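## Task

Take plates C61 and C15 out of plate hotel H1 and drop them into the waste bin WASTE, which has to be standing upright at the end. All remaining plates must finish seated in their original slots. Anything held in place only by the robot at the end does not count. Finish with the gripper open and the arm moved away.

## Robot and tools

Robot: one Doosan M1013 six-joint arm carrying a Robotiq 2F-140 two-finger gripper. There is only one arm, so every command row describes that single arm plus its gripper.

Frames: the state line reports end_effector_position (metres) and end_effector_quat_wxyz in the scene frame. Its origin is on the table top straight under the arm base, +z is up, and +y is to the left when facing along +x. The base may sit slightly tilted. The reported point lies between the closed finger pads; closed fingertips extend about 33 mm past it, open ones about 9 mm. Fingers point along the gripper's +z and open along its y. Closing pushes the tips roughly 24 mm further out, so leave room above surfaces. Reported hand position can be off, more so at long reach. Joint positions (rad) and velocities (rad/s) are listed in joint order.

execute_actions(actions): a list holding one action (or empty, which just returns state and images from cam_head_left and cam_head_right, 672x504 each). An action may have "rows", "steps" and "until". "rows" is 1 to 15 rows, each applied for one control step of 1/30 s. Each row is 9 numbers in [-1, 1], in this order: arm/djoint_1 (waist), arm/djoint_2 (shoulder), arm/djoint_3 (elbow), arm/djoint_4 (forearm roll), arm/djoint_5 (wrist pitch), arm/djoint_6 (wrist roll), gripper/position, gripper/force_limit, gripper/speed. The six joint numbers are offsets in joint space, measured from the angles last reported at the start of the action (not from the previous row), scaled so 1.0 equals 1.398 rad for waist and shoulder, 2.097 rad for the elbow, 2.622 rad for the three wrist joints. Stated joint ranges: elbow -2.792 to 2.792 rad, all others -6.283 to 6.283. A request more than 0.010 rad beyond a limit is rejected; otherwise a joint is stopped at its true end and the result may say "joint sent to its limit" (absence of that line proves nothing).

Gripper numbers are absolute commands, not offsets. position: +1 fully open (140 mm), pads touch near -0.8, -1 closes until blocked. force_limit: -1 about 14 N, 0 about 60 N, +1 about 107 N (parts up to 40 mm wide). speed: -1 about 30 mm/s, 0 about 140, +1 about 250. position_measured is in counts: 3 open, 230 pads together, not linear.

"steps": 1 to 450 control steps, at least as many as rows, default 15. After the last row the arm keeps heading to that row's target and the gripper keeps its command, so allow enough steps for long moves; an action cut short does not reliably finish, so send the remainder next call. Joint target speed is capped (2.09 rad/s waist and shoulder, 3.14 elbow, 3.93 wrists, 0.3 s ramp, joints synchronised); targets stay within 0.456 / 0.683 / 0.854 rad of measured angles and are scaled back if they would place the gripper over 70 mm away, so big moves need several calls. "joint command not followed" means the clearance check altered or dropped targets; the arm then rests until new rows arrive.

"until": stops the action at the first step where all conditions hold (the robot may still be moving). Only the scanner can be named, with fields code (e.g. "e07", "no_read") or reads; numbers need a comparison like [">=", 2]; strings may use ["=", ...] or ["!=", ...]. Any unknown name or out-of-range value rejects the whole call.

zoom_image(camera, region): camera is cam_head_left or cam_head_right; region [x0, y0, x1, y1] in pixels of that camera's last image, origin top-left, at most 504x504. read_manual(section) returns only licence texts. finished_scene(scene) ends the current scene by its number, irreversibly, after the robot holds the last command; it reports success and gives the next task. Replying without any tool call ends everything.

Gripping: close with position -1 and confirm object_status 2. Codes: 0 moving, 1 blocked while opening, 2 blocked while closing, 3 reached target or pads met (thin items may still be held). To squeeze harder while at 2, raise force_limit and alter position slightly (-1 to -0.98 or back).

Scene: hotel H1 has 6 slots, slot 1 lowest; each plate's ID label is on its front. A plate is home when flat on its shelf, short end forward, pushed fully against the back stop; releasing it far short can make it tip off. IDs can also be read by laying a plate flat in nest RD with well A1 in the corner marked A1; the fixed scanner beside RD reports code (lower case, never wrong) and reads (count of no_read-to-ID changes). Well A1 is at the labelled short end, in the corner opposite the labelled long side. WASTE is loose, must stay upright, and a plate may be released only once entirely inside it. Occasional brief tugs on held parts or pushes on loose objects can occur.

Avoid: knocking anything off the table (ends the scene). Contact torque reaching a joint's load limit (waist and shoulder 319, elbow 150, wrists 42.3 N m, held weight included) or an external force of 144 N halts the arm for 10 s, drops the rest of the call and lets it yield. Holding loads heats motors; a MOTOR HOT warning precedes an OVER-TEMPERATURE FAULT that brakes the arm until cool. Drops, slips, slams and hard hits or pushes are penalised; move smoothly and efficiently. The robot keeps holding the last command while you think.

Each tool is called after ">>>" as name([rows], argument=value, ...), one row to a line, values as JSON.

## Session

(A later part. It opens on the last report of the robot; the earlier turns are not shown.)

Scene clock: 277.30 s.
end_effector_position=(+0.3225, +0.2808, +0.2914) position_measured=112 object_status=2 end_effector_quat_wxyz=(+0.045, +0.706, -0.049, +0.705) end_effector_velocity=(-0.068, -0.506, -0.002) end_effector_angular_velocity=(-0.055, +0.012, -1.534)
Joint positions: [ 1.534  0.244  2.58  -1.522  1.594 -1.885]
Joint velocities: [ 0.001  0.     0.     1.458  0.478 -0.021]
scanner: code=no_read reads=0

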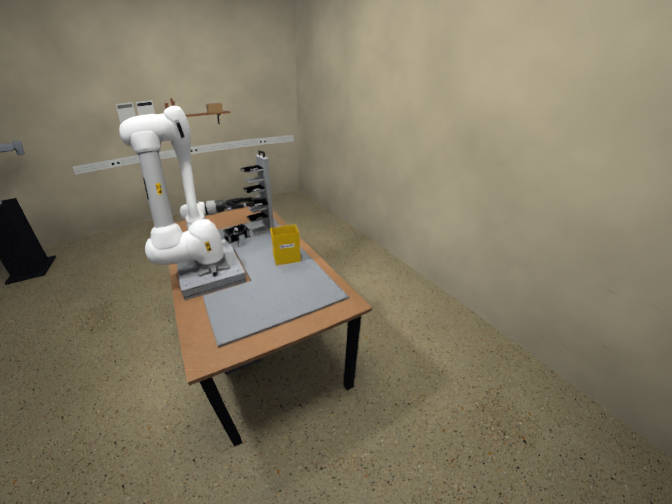

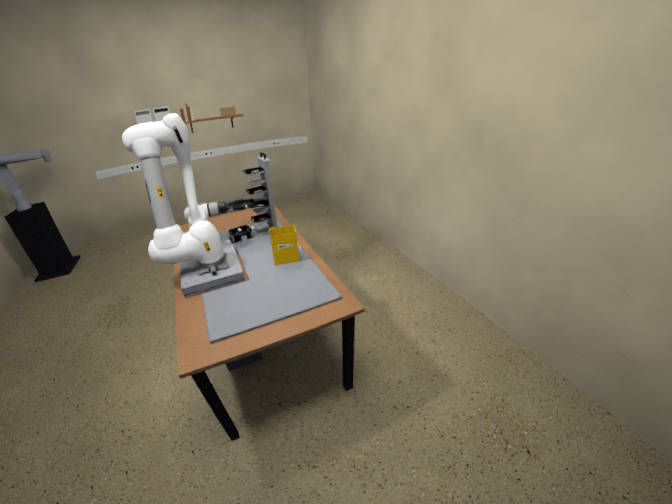

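>>> execute_actions([
  {"rows": [[0.0, -0.99, -0.01, 0.037, 0.025, -0.3, -1, 0.5, 0], [0.0, -0.99, -0.01, 0.037, 0.025, -0.3, -1, 0.5, 0], [0.0, -0.99, -0.01, 0.037, 0.025, -0.3, -1, 0.5, 0], [0.0, -0.99, -0.01, 0.037, 0.025, -0.3, -1, 0.5, 0], [0.0, -0.99, -0.01, 0.037, 0.025, -0.3, -1, 0.5, 0], [0.0, -0.99, -0.01, 0.037, 0.025, -0.3, -1, 0.5, 0], [0.0, -0.99, -0.01, 0.037, 0.025, -0.3, -1, 0.5, 0], [0.0, -0.99, -0.01, 0.037, 0.025, -0.3, -1, 0.5, 0], [0.0, -0.99, -0.01, 0.037, 0.025, -0.3, -1, 0.5, 0], [0.0, -0.99, -0.01, 0.037, 0.025, -0.3, -1, 0.5, 0], [0.0, -0.99, -0.01, 0.037, 0.025, -0.3, -1, 0.5, 0], [0.0, -0.99, -0.01, 0.037, 0.025, -0.3, -1, 0.5, 0], [0.0, -0.99, -0.01, 0.037, 0.025, -0.3, -1, 0.5, 0], [0.0, -0.99, -0.01, 0.037, 0.025, -0.3, -1, 0.5, 0], [0.03, -0.99, -0.06, 0.0, 0.025, -0.6, -1, 0.5, 0]], "steps": 26},
])

Scene clock: 281.47 s.
end_effector_position=(+0.3129, +0.2025, +0.4007) position_measured=112 object_status=2 end_effector_quat_wxyz=(+0.120, +0.722, -0.044, +0.680) end_effector_velocity=(-0.001, -0.002, +0.033) end_effector_angular_velocity=(-0.044, +0.013, +0.025)
Joint positions: [ 1.535 -0.147  2.564 -1.427  1.647 -2.403]
Joint velocities: [ 0.009 -0.093 -0.022 -0.018  0.005 -0.161]
scanner: code=no_read reads=0
joint command not followed: on one or more control steps a check withheld the commanded joint targets, and the robot was not sent them on those steps.
cause: the commanded joint targets would bring two parts of the arm too close to each other (joints 2 (shoulder) to 4 (forearm roll) lie between them); next, command targets that bring no two parts of the arm closer together.

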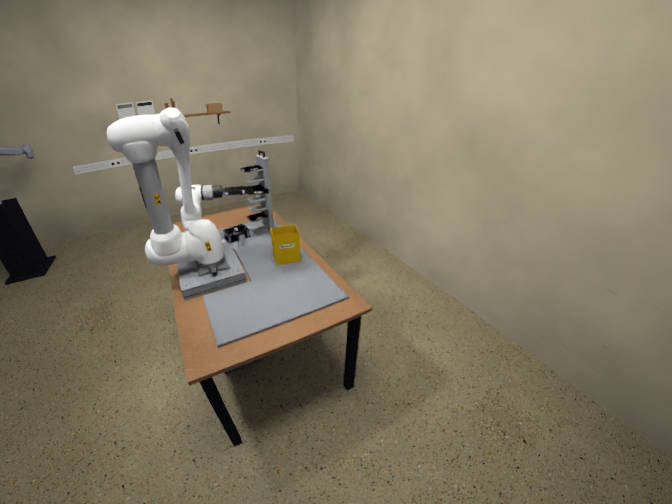

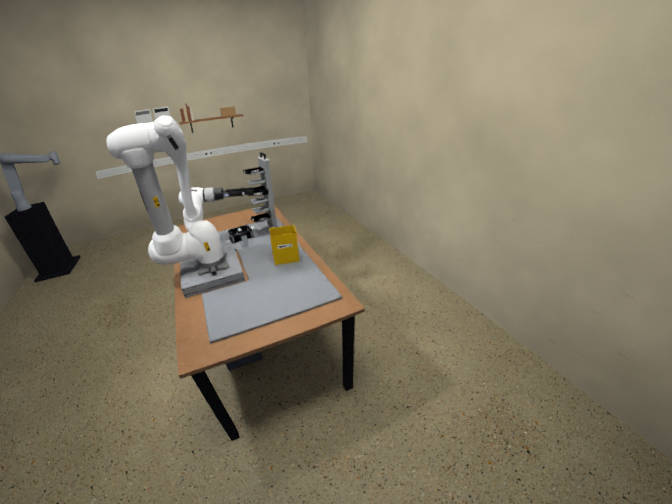

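>>> execute_actions([
  {"rows": [[0.0, -0.86, -0.126, 0.0, 0.008, -0.514, -1, 0.5, 0]], "steps": 30},
])

Scene clock: 284.47 s.
end_effector_position=(+0.2861, -0.1535, +0.6254) position_measured=112 object_status=2 end_effector_quat_wxyz=(+0.032, +0.767, -0.025, +0.640) end_effector_velocity=(-0.029, -0.341, -0.064) end_effector_angular_velocity=(+0.445, -0.017, +0.068)
Joint positions: [ 1.536 -1.304  2.305 -1.428  1.667 -3.724]
Joint velocities: [-0.007 -0.78  -0.092  0.016  0.006 -0.434]
scanner: code=no_read reads=0

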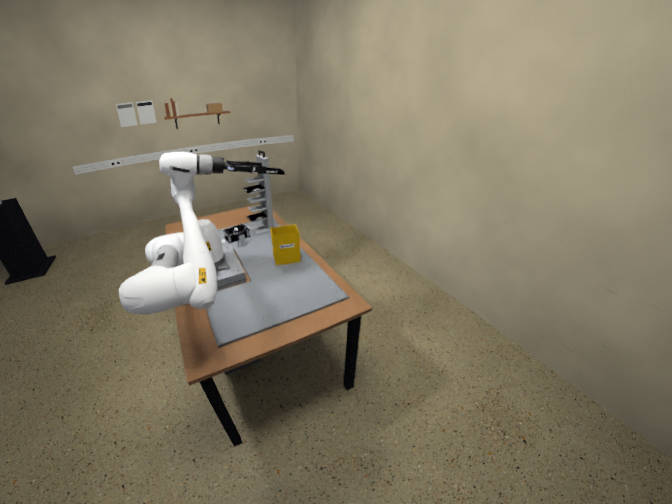

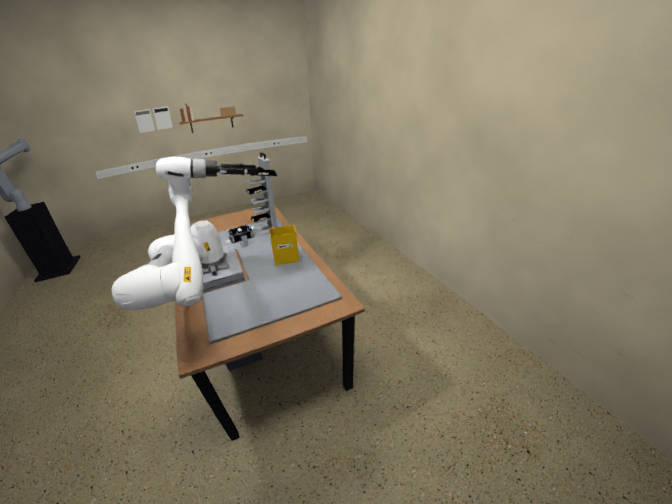

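>>> execute_actions([
  {"rows": [[0.046, -0.033, -0.813, -0.218, 0, -0.792, -1, 0.5, 0], [0.046, -0.033, -0.813, -0.218, 0, -0.792, -1, 0.5, 0], [0.046, -0.033, -0.813, -0.218, 0, -0.792, -1, 0.5, 0], [0.046, -0.033, -0.813, -0.218, 0, -0.792, -1, 0.5, 0], [0.046, -0.033, -0.813, -0.218, 0, -0.792, -1, 0.5, 0], [0.046, -0.033, -0.813, -0.218, 0, -0.792, -1, 0.5, 0], [0.046, -0.033, -0.813, -0.218, 0, -0.792, -1, 0.5, 0], [0.046, -0.033, -0.813, -0.218, 0, -0.792, -1, 0.5, 0], [0.046, -0.033, -0.813, -0.218, 0, -0.792, -1, 0.5, 0], [0.046, -0.033, -0.813, -0.218, 0, -0.792, -1, 0.5, 0], [0.046, -0.033, -0.813, -0.218, 0, -0.792, -1, 0.5, 0], [0.046, -0.033, -0.813, -0.218, 0, -0.792, -1, 0.5, 0], [0.046, -0.033, -0.813, -0.218, 0, -0.792, -1, 0.5, 0], [0.046, -0.033, -0.813, -0.218, 0, -0.792, -1, 0.5, 0], [0.046, -0.033, -0.813, -0.218, -0.178, -0.792, -1, 0.5, 0]], "steps": 48},
])

>>> execute_actions(actions=[])

Scene clock: 289.03 s.
end_effector_position=(+0.2489, -0.9869, +0.8974) position_measured=112 object_status=2 end_effector_quat_wxyz=(+0.287, +0.667, -0.051, +0.686) end_effector_velocity=(-0.034, -0.543, -0.282) end_effector_angular_velocity=(-0.089, +0.305, -0.320)
Joint positions: [ 1.594 -1.35   0.927 -1.943  1.286 -5.428]
Joint velocities: [ 0.017 -0.    -0.886 -0.151 -0.229 -1.001]
scanner: code=no_read reads=0

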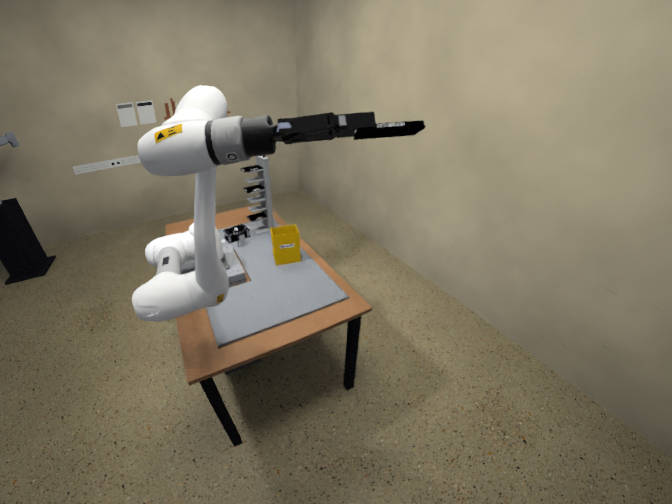

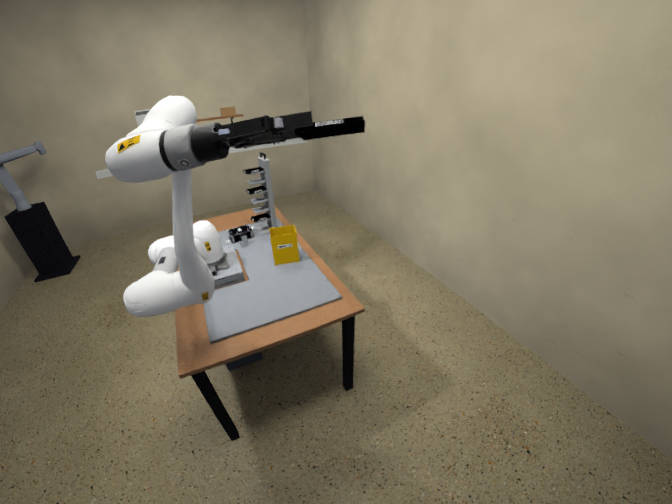

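Scene clock: 289.03 s.
end_effector_position=(+0.2489, -0.9869, +0.8974) position_measured=112 object_status=2 end_effector_quat_wxyz=(+0.287, +0.667, -0.051, +0.686) end_effector_velocity=(-0.034, -0.543, -0.282) end_effector_angular_velocity=(-0.089, +0.305, -0.320)
Joint positions: [ 1.594 -1.35   0.927 -1.943  1.286 -5.428]
Joint velocities: [ 0.017 -0.    -0.886 -0.151 -0.229 -1.001]
scanner: code=no_read reads=0

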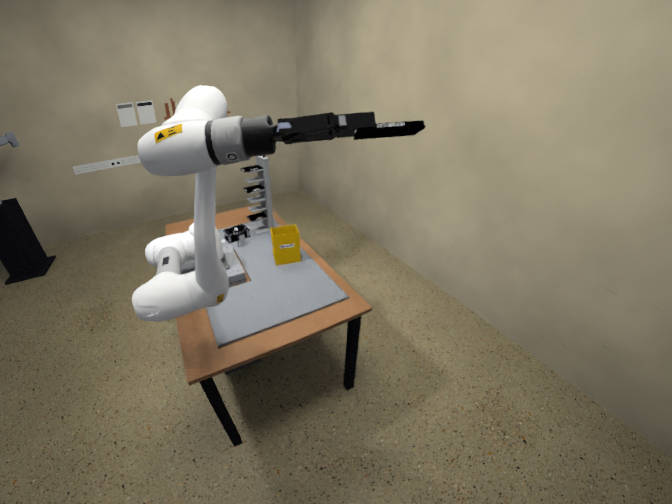

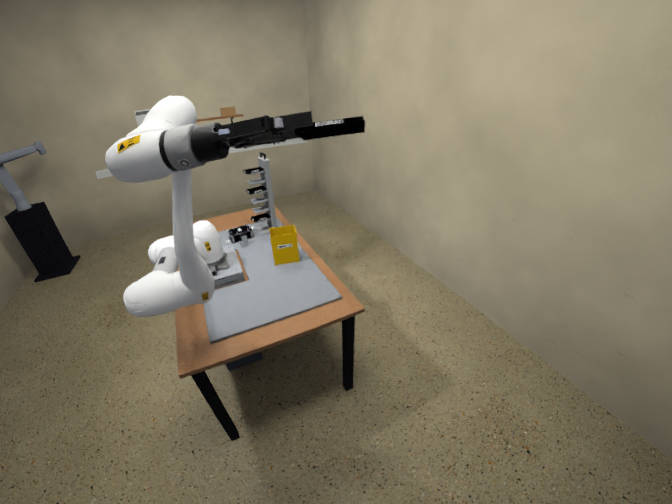

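>>> execute_actions(actions=[])

Scene clock: 289.57 s.
end_effector_position=(+0.2462, -1.0299, +0.8730) position_measured=112 object_status=2 end_effector_quat_wxyz=(+0.299, +0.674, -0.053, +0.673) end_effector_velocity=(+0.000, -0.000, +0.001) end_effector_angular_velocity=(-0.000, -0.002, -0.000)
Joint positions: [ 1.595 -1.35   0.856 -1.956  1.267 -5.509]
Joint velocities: [ 0.    -0.    -0.     0.001 -0.002  0.   ]
scanner: code=no_read reads=0

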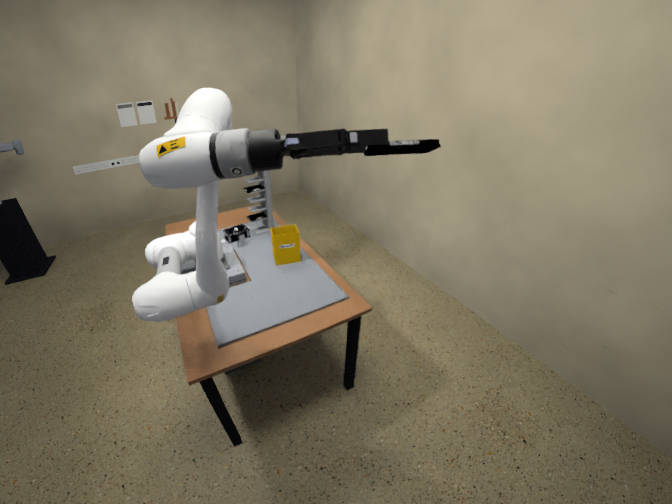

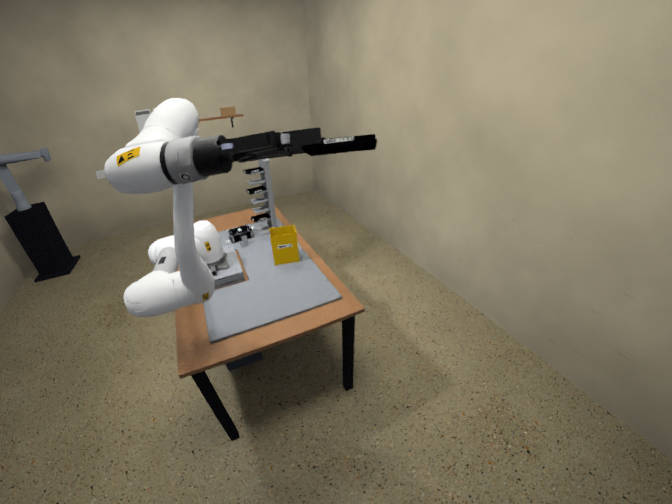

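>>> zoom_image(camera="cam_head_left", region=[380, 130, 430, 155])

>>> zoom_image(camera="cam_head_right", region=[314, 127, 364, 152])

Region (380, 130, 430, 155) of cam_head_left's 672x504 image, scaled by 10.080, with more detail than that image has.

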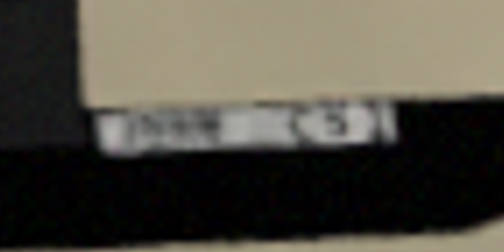

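Region (314, 127, 364, 152) of cam_head_right's 672x504 image, scaled by 10.080, with more detail than that image has.

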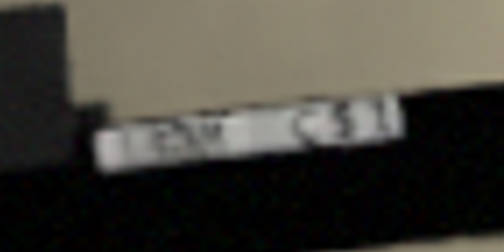

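>>> execute_actions([
  {"rows": [[0.0036, 0.036, -0.17, -0.017, -0.042, -0.138, -1, 0.5, 0]], "steps": 9},
])

Scene clock: 292.17 s.
end_effector_position=(+0.2362, -1.1420, +0.8101) position_measured=112 object_status=2 end_effector_quat_wxyz=(+0.337, +0.694, -0.055, +0.634) end_effector_velocity=(-0.045, -0.460, -0.343) end_effector_angular_velocity=(-0.122, +0.427, -0.323)
Joint positions: [ 1.598 -1.316  0.614 -1.986  1.193 -5.754]
Joint velocities: [ 0.016  0.15  -1.073 -0.136 -0.329 -1.078]
scanner: code=no_read reads=0

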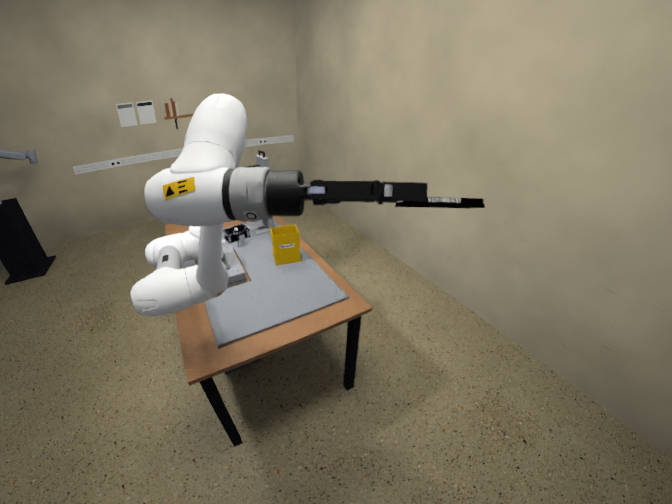

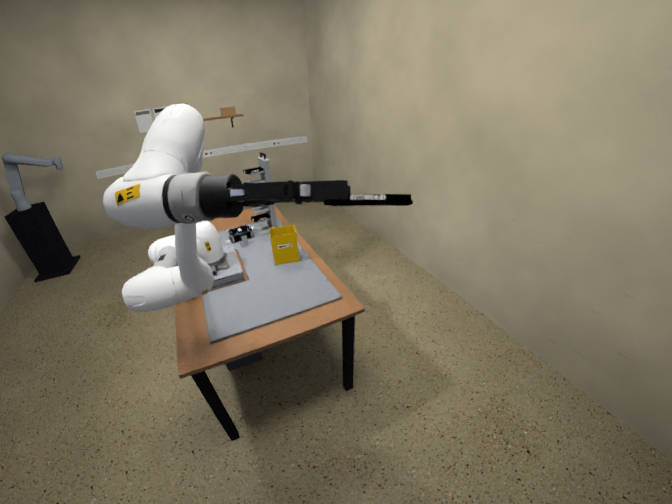

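>>> execute_actions(actions=[])

Scene clock: 293.03 s.
end_effector_position=(+0.2321, -1.1812, +0.7779) position_measured=112 object_status=2 end_effector_quat_wxyz=(+0.351, +0.703, -0.054, +0.616) end_effector_velocity=(-0.000, +0.000, +0.001) end_effector_angular_velocity=(-0.001, -0.000, -0.001)
Joint positions: [ 1.6   -1.303  0.518 -1.998  1.163 -5.852]
Joint velocities: [-0.     0.     0.001 -0.    -0.001  0.   ]
scanner: code=no_read reads=0

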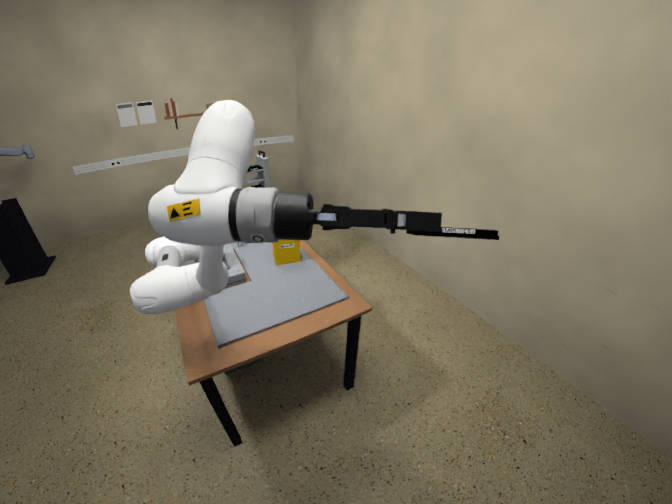

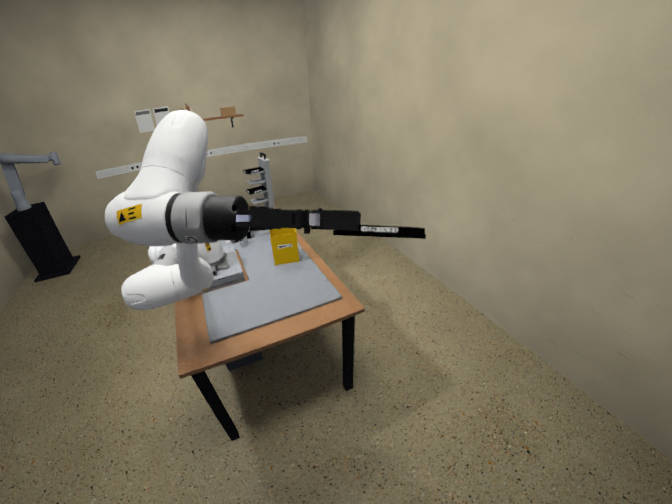

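>>> zoom_image(camera="cam_head_right", region=[352, 216, 412, 244])

>>> zoom_image(camera="cam_head_left", region=[432, 217, 492, 245])

Region (352, 216, 412, 244) of cam_head_right's 672x504 image, scaled by 8.400, with more detail than that image has; it fills the top 235 rows of this view, and the rest is white.

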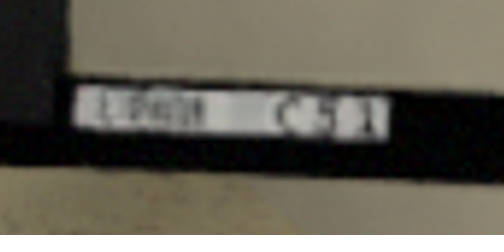

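Region (432, 217, 492, 245) of cam_head_left's 672x504 image, scaled by 8.400, with more detail than that image has; it fills the top 235 rows of this view, and the rest is white.

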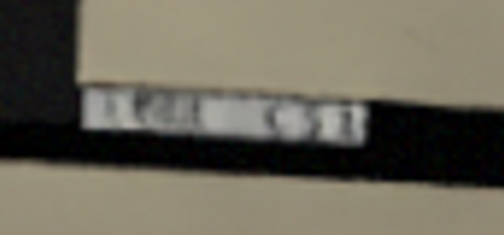

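>>> execute_actions([
  {"rows": [[-0.036, -0.02, 0.9, 0.213, 0.19, 0.82, -1, 0.5, 0]], "steps": 49},
])

Scene clock: 298.77 s.
end_effector_position=(+0.2858, -0.2862, +0.7980) position_measured=112 object_status=2 end_effector_quat_wxyz=(+0.023, +0.735, +0.009, +0.678) end_effector_velocity=(+0.015, +0.436, -0.387) end_effector_angular_velocity=(-0.038, +0.200, -0.044)
Joint positions: [ 1.555 -1.328  1.943 -1.497  1.609 -4.147]
Joint velocities: [-0.011 -0.006  0.994  0.123  0.111  0.95 ]
scanner: code=no_read reads=0

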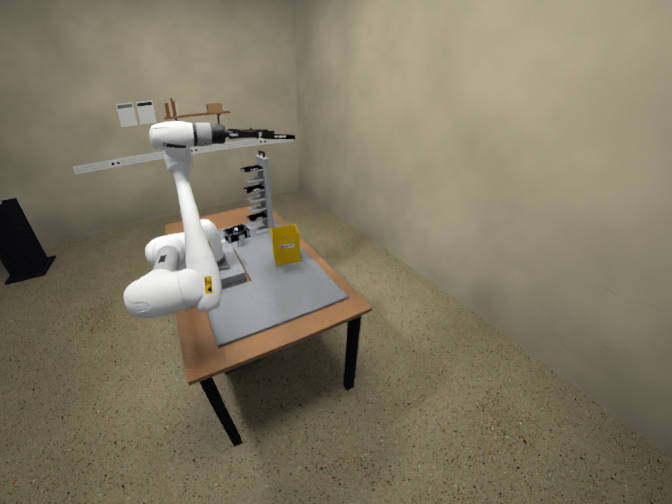

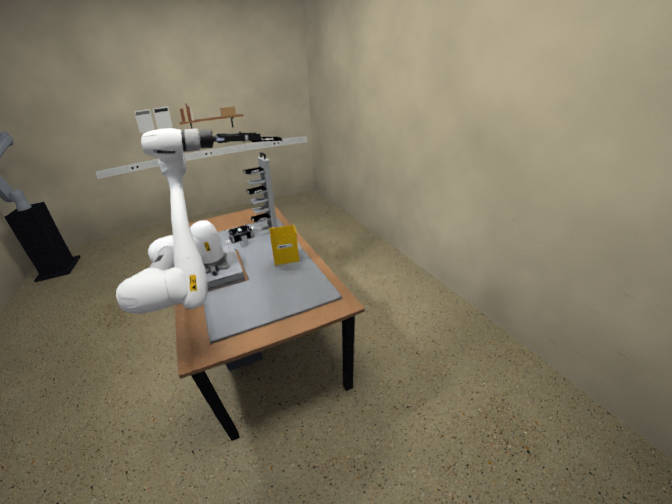

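>>> execute_actions([
  {"rows": [[-0.0147, 0.9898, 0.2851, 0.0215, 0.0182, 0.776, -1, 0.5, 0]], "steps": 39},
])

Scene clock: 301.17 s.
end_effector_position=(+0.3157, +0.2318, +0.4042) position_measured=112 object_status=2 end_effector_quat_wxyz=(+0.064, +0.709, -0.099, +0.695) end_effector_velocity=(+0.012, +0.172, -0.376) end_effector_angular_velocity=(-0.472, -0.110, -0.036)
Joint positions: [ 1.535 -0.088  2.525 -1.442  1.656 -2.223]
Joint velocities: [-0.006  1.291  0.142  0.014  0.008  0.984]
scanner: code=no_read reads=0

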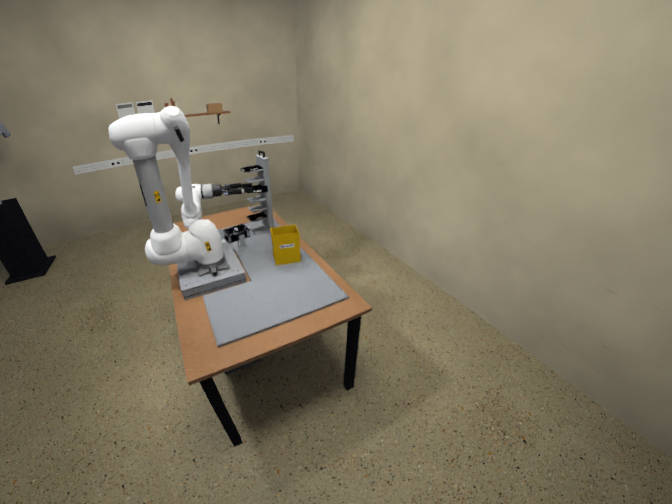

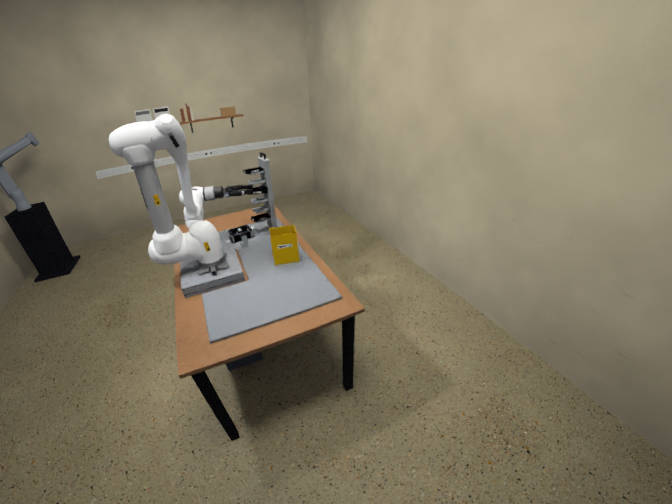

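>>> execute_actions([
  {"rows": [[-0.0004, 0.2374, 0.0263, 0.0066, -0.0118, 0.1284, -1, 0.5, 0], [-0.0004, 0.2374, 0.0263, 0.0066, -0.0118, 0.1284, -1, 0.5, 0], [-0.0004, 0.2374, 0.0263, 0.0066, -0.0118, 0.1284, -1, 0.5, 0], [-0.0004, 0.2374, 0.0263, 0.0066, -0.0118, 0.1284, -1, 0.5, 0], [-0.0004, 0.2374, 0.0263, 0.0066, -0.0118, 0.1284, -1, 0.5, 0], [-0.0004, 0.2374, 0.0263, 0.0066, -0.0118, 0.1284, -1, 0.5, 0], [-0.0004, 0.2374, 0.0263, 0.0066, -0.0118, 0.1284, -1, 0.5, 0], [-0.0004, 0.2374, 0.0263, 0.0066, -0.0118, 0.1284, -1, 0.5, 0], [-0.0004, 0.2374, 0.0263, 0.0066, -0.0118, 0.1284, -1, 0.5, 0], [-0.0004, 0.2374, 0.0263, -0.1385, -0.0593, 0.1305, -1, 0.5, 0]], "steps": 18},
])

Scene clock: 305.27 s.
end_effector_position=(+0.3234, +0.3613, +0.2915) position_measured=112 object_status=2 end_effector_quat_wxyz=(-0.040, +0.706, +0.037, +0.706) end_effector_velocity=(-0.043, +0.395, +0.002) end_effector_angular_velocity=(-0.035, -0.015, +1.193)
Joint positions: [ 1.534  0.244  2.58  -1.751  1.518 -1.882]
Joint velocities: [ 0.     0.005 -0.001 -1.139 -0.361  0.027]
scanner: code=no_read reads=0

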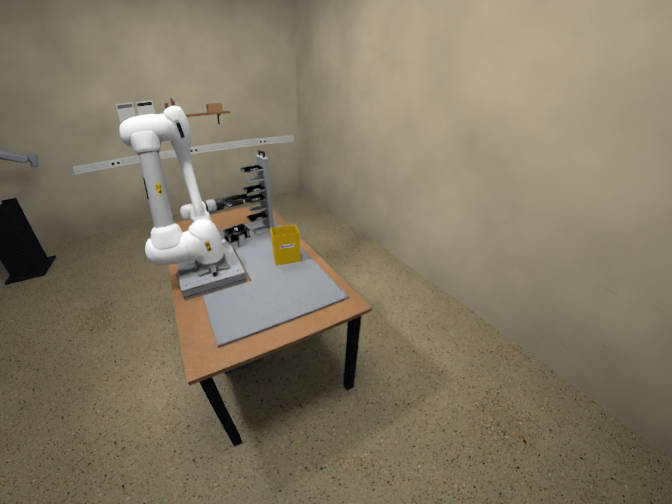

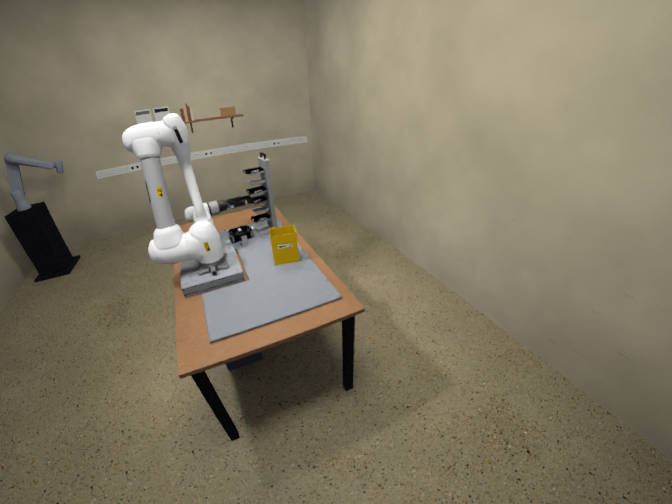

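>>> execute_actions(actions=[])

Scene clock: 307.37 s.
end_effector_position=(+0.3208, +0.3799, +0.2914) position_measured=112 object_status=2 end_effector_quat_wxyz=(-0.059, +0.705, +0.057, +0.704) end_effector_velocity=(-0.000, +0.000, +0.000) end_effector_angular_velocity=(-0.000, -0.001, +0.001)
Joint positions: [ 1.534  0.244  2.58  -1.805  1.501 -1.881]
Joint velocities: [-0.    -0.    -0.    -0.001  0.001 -0.001]
scanner: code=no_read reads=0

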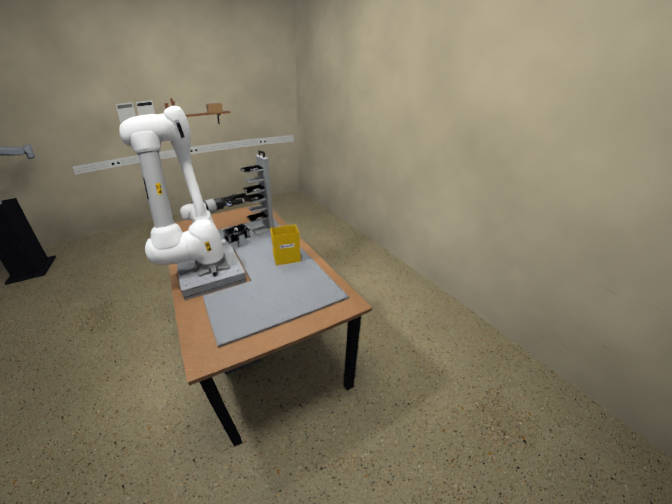

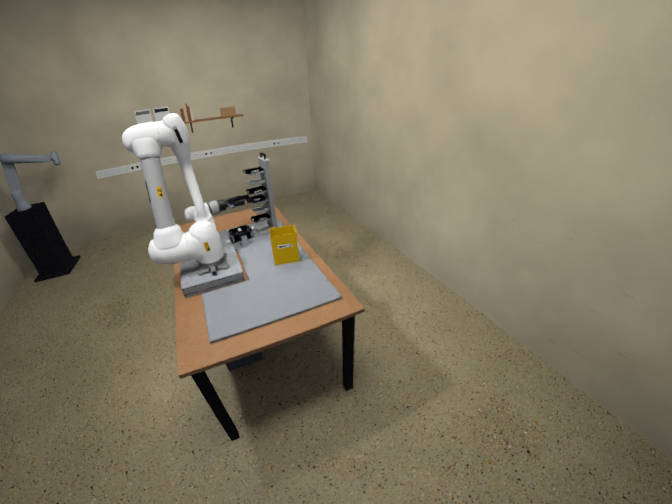

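>>> execute_actions([
  {"rows": [[-0.0078, 0.008, 0.0001, -0.0043, -0.0002, 0.0045, -0.98, -1, 0], [-0.0155, 0.016, 0.0002, -0.0087, -0.0003, 0.009, -0.98, -1, 0], [-0.0233, 0.0239, 0.0003, -0.013, -0.0005, 0.0135, -0.98, -1, 0], [-0.0233, 0.0239, 0.0003, -0.013, -0.0005, 0.0135, -0.98, -1, 0], [-0.0276, 0.0244, 0.0, -0.0152, -0.0011, 0.0137, -0.98, -1, 0], [-0.0318, 0.0249, -0.0002, -0.0174, -0.0016, 0.014, -0.98, -1, 0], [-0.036, 0.0254, -0.0005, -0.0195, -0.0022, 0.0142, -0.98, -1, 0], [-0.0403, 0.0259, -0.0007, -0.0217, -0.0028, 0.0144, -0.98, -1, 0], [-0.0403, 0.0259, -0.0007, -0.0217, -0.0028, 0.0144, -0.98, -1, 0], [-0.0403, 0.0259, -0.0007, -0.0217, -0.0028, 0.0144, -0.98, -1, 0], [-0.0403, 0.0259, -0.0007, -0.0217, -0.0028, 0.0144, -0.98, -1, 0], [-0.0403, 0.0259, -0.0007, -0.0217, -0.0028, 0.0144, 1, 0, 1]], "steps": 12},
])

Scene clock: 311.43 s.
end_effector_position=(+0.3393, +0.3830, +0.2796) position_measured=112 object_status=0 end_effector_quat_wxyz=(-0.059, +0.705, +0.058, +0.704) end_effector_velocity=(+0.001, +0.001, -0.000) end_effector_angular_velocity=(+0.001, +0.002, -0.002)
Joint positions: [ 1.478  0.28   2.579 -1.862  1.493 -1.843]
Joint velocities: [-0.001  0.001 -0.002  0.001 -0.002 -0.   ]
scanner: code=no_read reads=0

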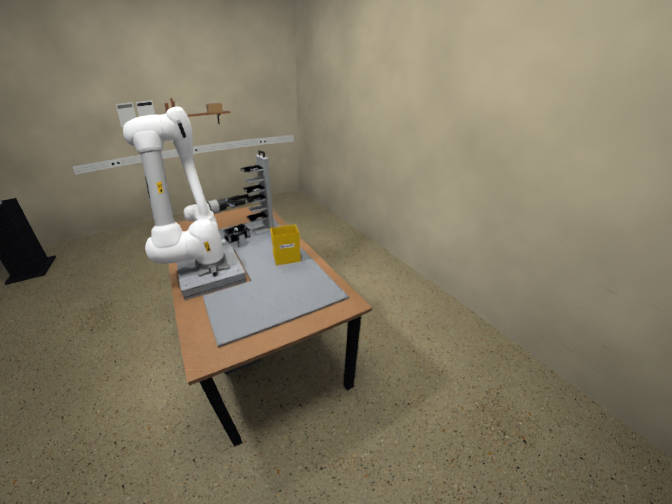

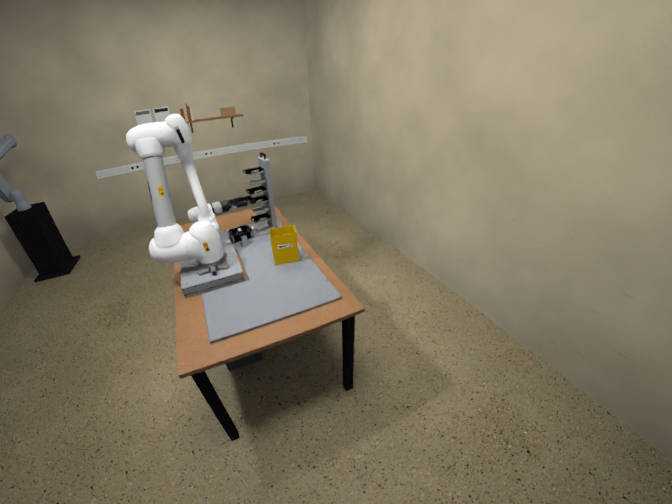

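>>> zoom_image(camera="cam_head_left", region=[195, 185, 285, 260])

>>> zoom_image(camera="cam_head_right", region=[195, 185, 285, 260])

Region (195, 185, 285, 260) of cam_head_left's 672x504 image, scaled by 5.600, with more detail than that image has.

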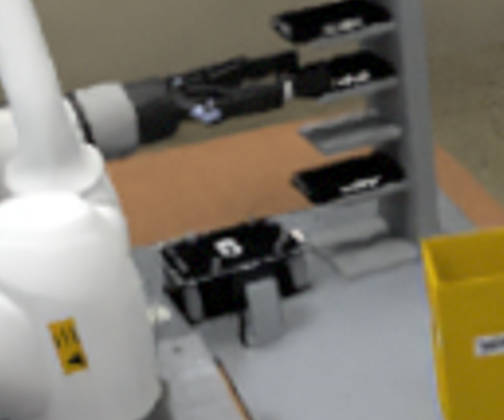

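Region (195, 185, 285, 260) of cam_head_right's 672x504 image, scaled by 5.600, with more detail than that image has.

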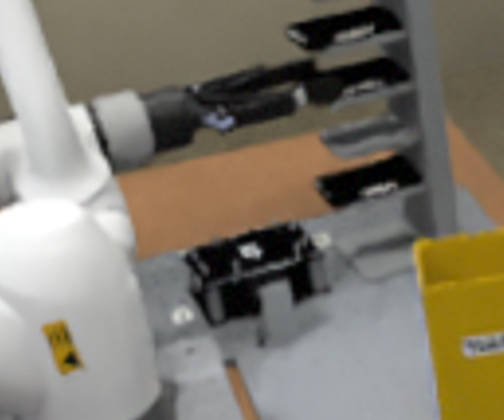

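>>> execute_actions([
  {"rows": [[0.0043, 0.3071, -0.0041, 0, 0.047, 0.1537, 1, 0, 1]], "steps": 13},
])

Scene clock: 318.60 s.
end_effector_position=(+0.3372, +0.3850, +0.1519) position_measured=3 object_status=3 end_effector_quat_wxyz=(-0.058, +0.705, +0.057, +0.704) end_effector_velocity=(-0.014, -0.032, -0.254) end_effector_angular_velocity=(-0.007, -0.003, +0.036)
Joint positions: [ 1.484  0.665  2.572 -1.862  1.604 -1.482]
Joint velocities: [ 0.012  0.77  -0.013 -0.     0.222  0.717]
scanner: code=no_read reads=0

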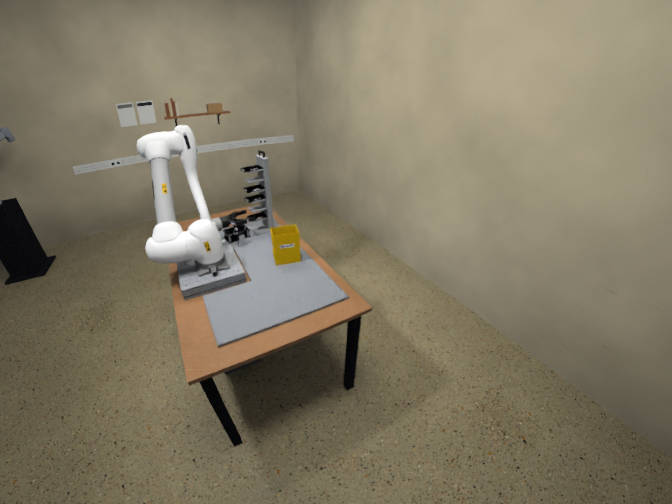

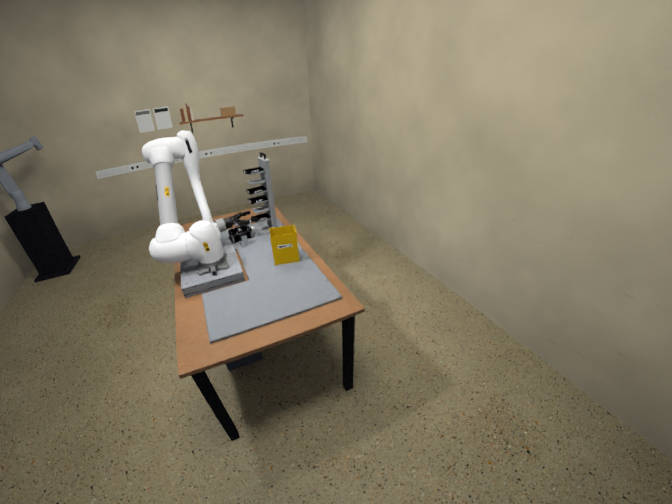

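>>> execute_actions(actions=[])

>>> zoom_image(camera="cam_head_right", region=[215, 175, 285, 245])

Scene clock: 319.90 s.
end_effector_position=(+0.3363, +0.3830, +0.1375) position_measured=3 object_status=3 end_effector_quat_wxyz=(-0.059, +0.705, +0.058, +0.704) end_effector_velocity=(+0.000, +0.001, +0.000) end_effector_angular_velocity=(+0.001, -0.000, +0.000)
Joint positions: [ 1.484  0.71   2.571 -1.862  1.616 -1.44 ]
Joint velocities: [-0.    -0.    -0.001 -0.     0.     0.   ]
scanner: code=no_read reads=0

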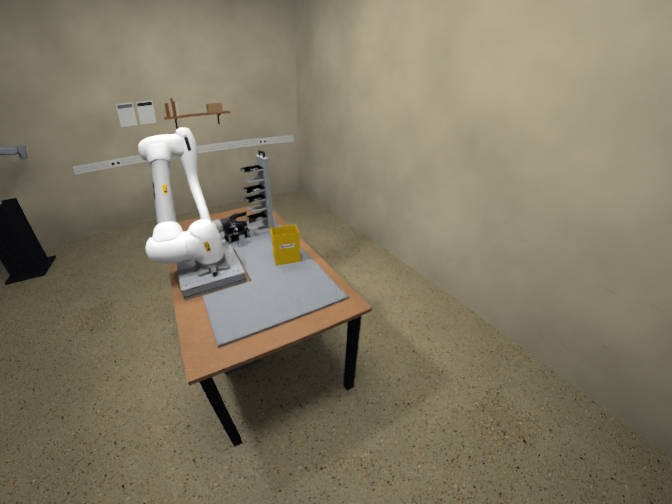

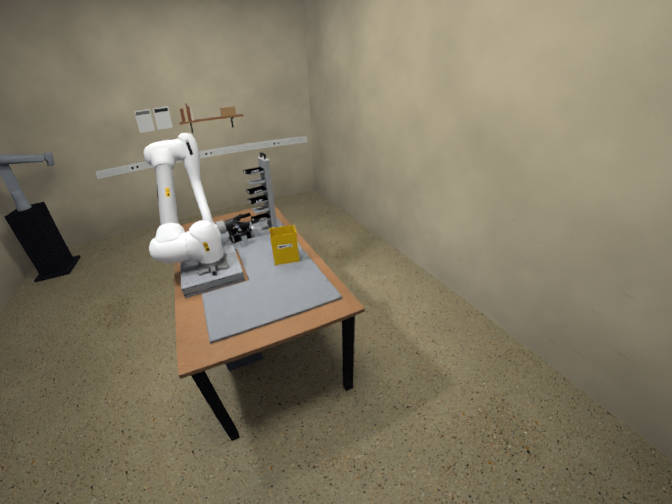

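Region (215, 175, 285, 245) of cam_head_right's 672x504 image, scaled by 7.200, with more detail than that image has.

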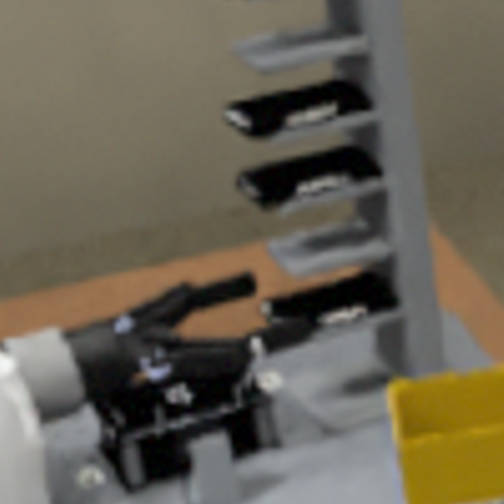

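>>> execute_actions(actions=[])

Scene clock: 323.07 s.
end_effector_position=(+0.3363, +0.3830, +0.1375) position_measured=3 object_status=3 end_effector_quat_wxyz=(-0.059, +0.705, +0.058, +0.704) end_effector_velocity=(-0.000, -0.001, -0.001) end_effector_angular_velocity=(-0.001, +0.002, -0.000)
Joint positions: [ 1.484  0.71   2.571 -1.862  1.616 -1.44 ]
Joint velocities: [-0.    -0.     0.001 -0.    -0.002 -0.   ]
scanner: code=no_read reads=0

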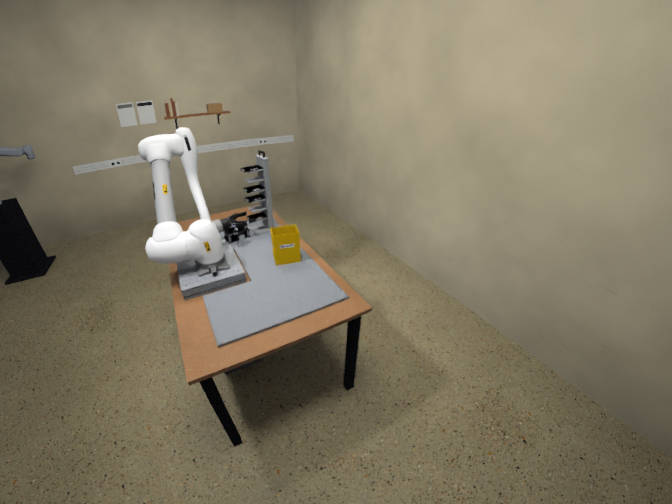

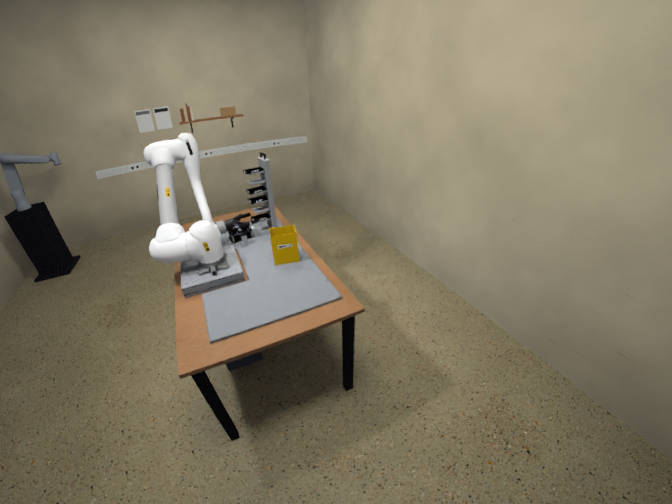

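>>> zoom_image(camera="cam_head_right", region=[200, 145, 310, 275])

>>> execute_actions([
  {"rows": [[0,0,0,0,0,0,-1,0.5,0.5]], "steps": 1},
])

Region (200, 145, 310, 275) of cam_head_right's 672x504 image, scaled by 3.877, with more detail than that image has; it fills the left 426 columns of this view, and the rest is white.

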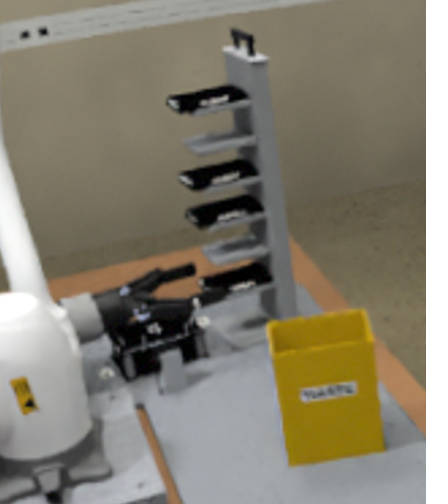

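Scene clock: 324.47 s.
end_effector_position=(+0.3363, +0.3830, +0.1375) position_measured=3 object_status=0 end_effector_quat_wxyz=(-0.059, +0.705, +0.058, +0.704) end_effector_velocity=(+0.000, +0.000, -0.000) end_effector_angular_velocity=(-0.001, +0.001, +0.000)
Joint positions: [ 1.484  0.71   2.571 -1.862  1.616 -1.44 ]
Joint velocities: [-0.    -0.    -0.    -0.    -0.001 -0.001]
scanner: code=no_read reads=0

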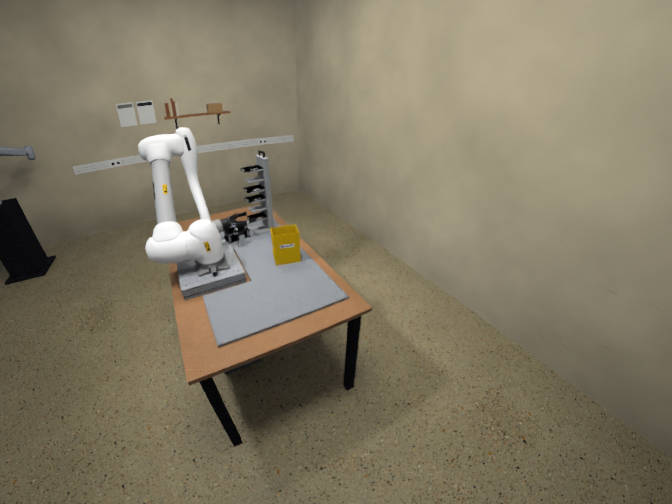

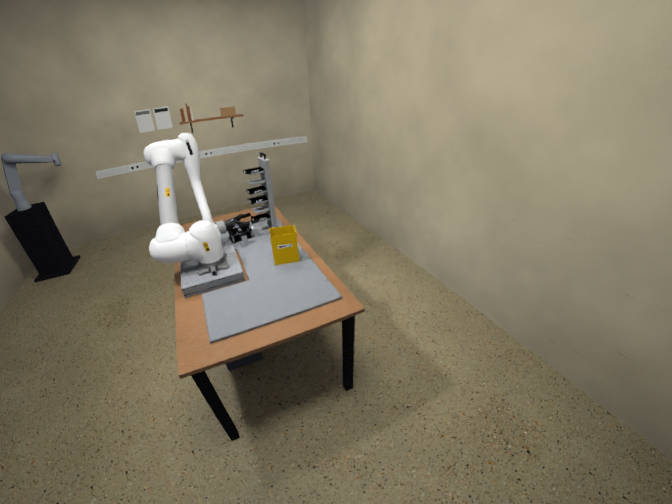

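>>> execute_actions(actions=[])

Scene clock: 330.17 s.
end_effector_position=(+0.3363, +0.3830, +0.1375) position_measured=112 object_status=2 end_effector_quat_wxyz=(-0.059, +0.705, +0.058, +0.704) end_effector_velocity=(-0.000, -0.001, +0.000) end_effector_angular_velocity=(-0.001, -0.000, -0.001)
Joint positions: [ 1.484  0.71   2.571 -1.862  1.616 -1.44 ]
Joint velocities: [ 0.    -0.     0.001  0.001  0.     0.   ]
scanner: code=no_read reads=0

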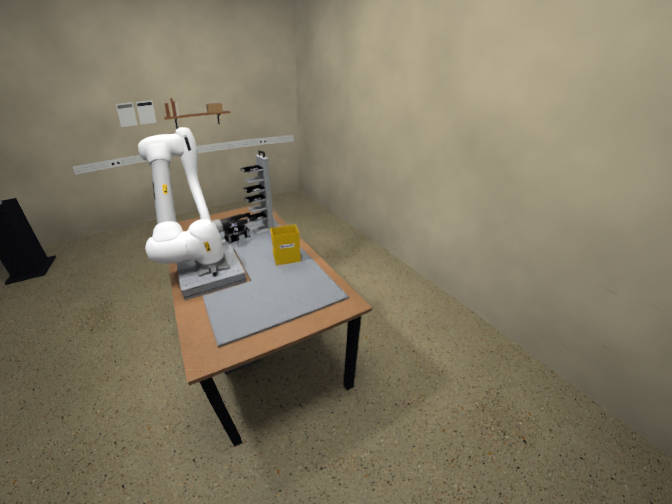

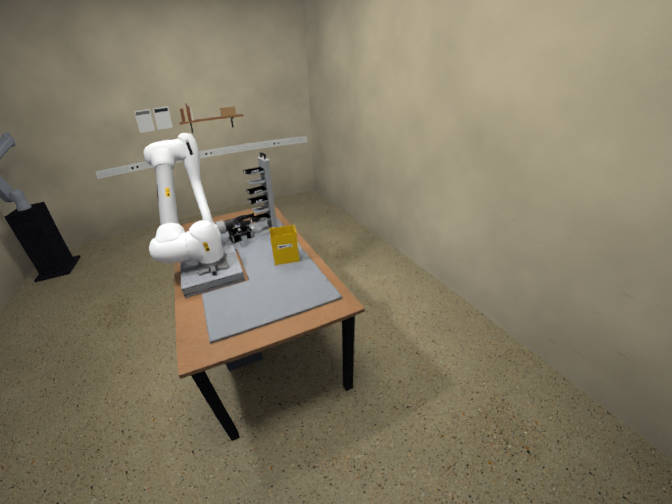

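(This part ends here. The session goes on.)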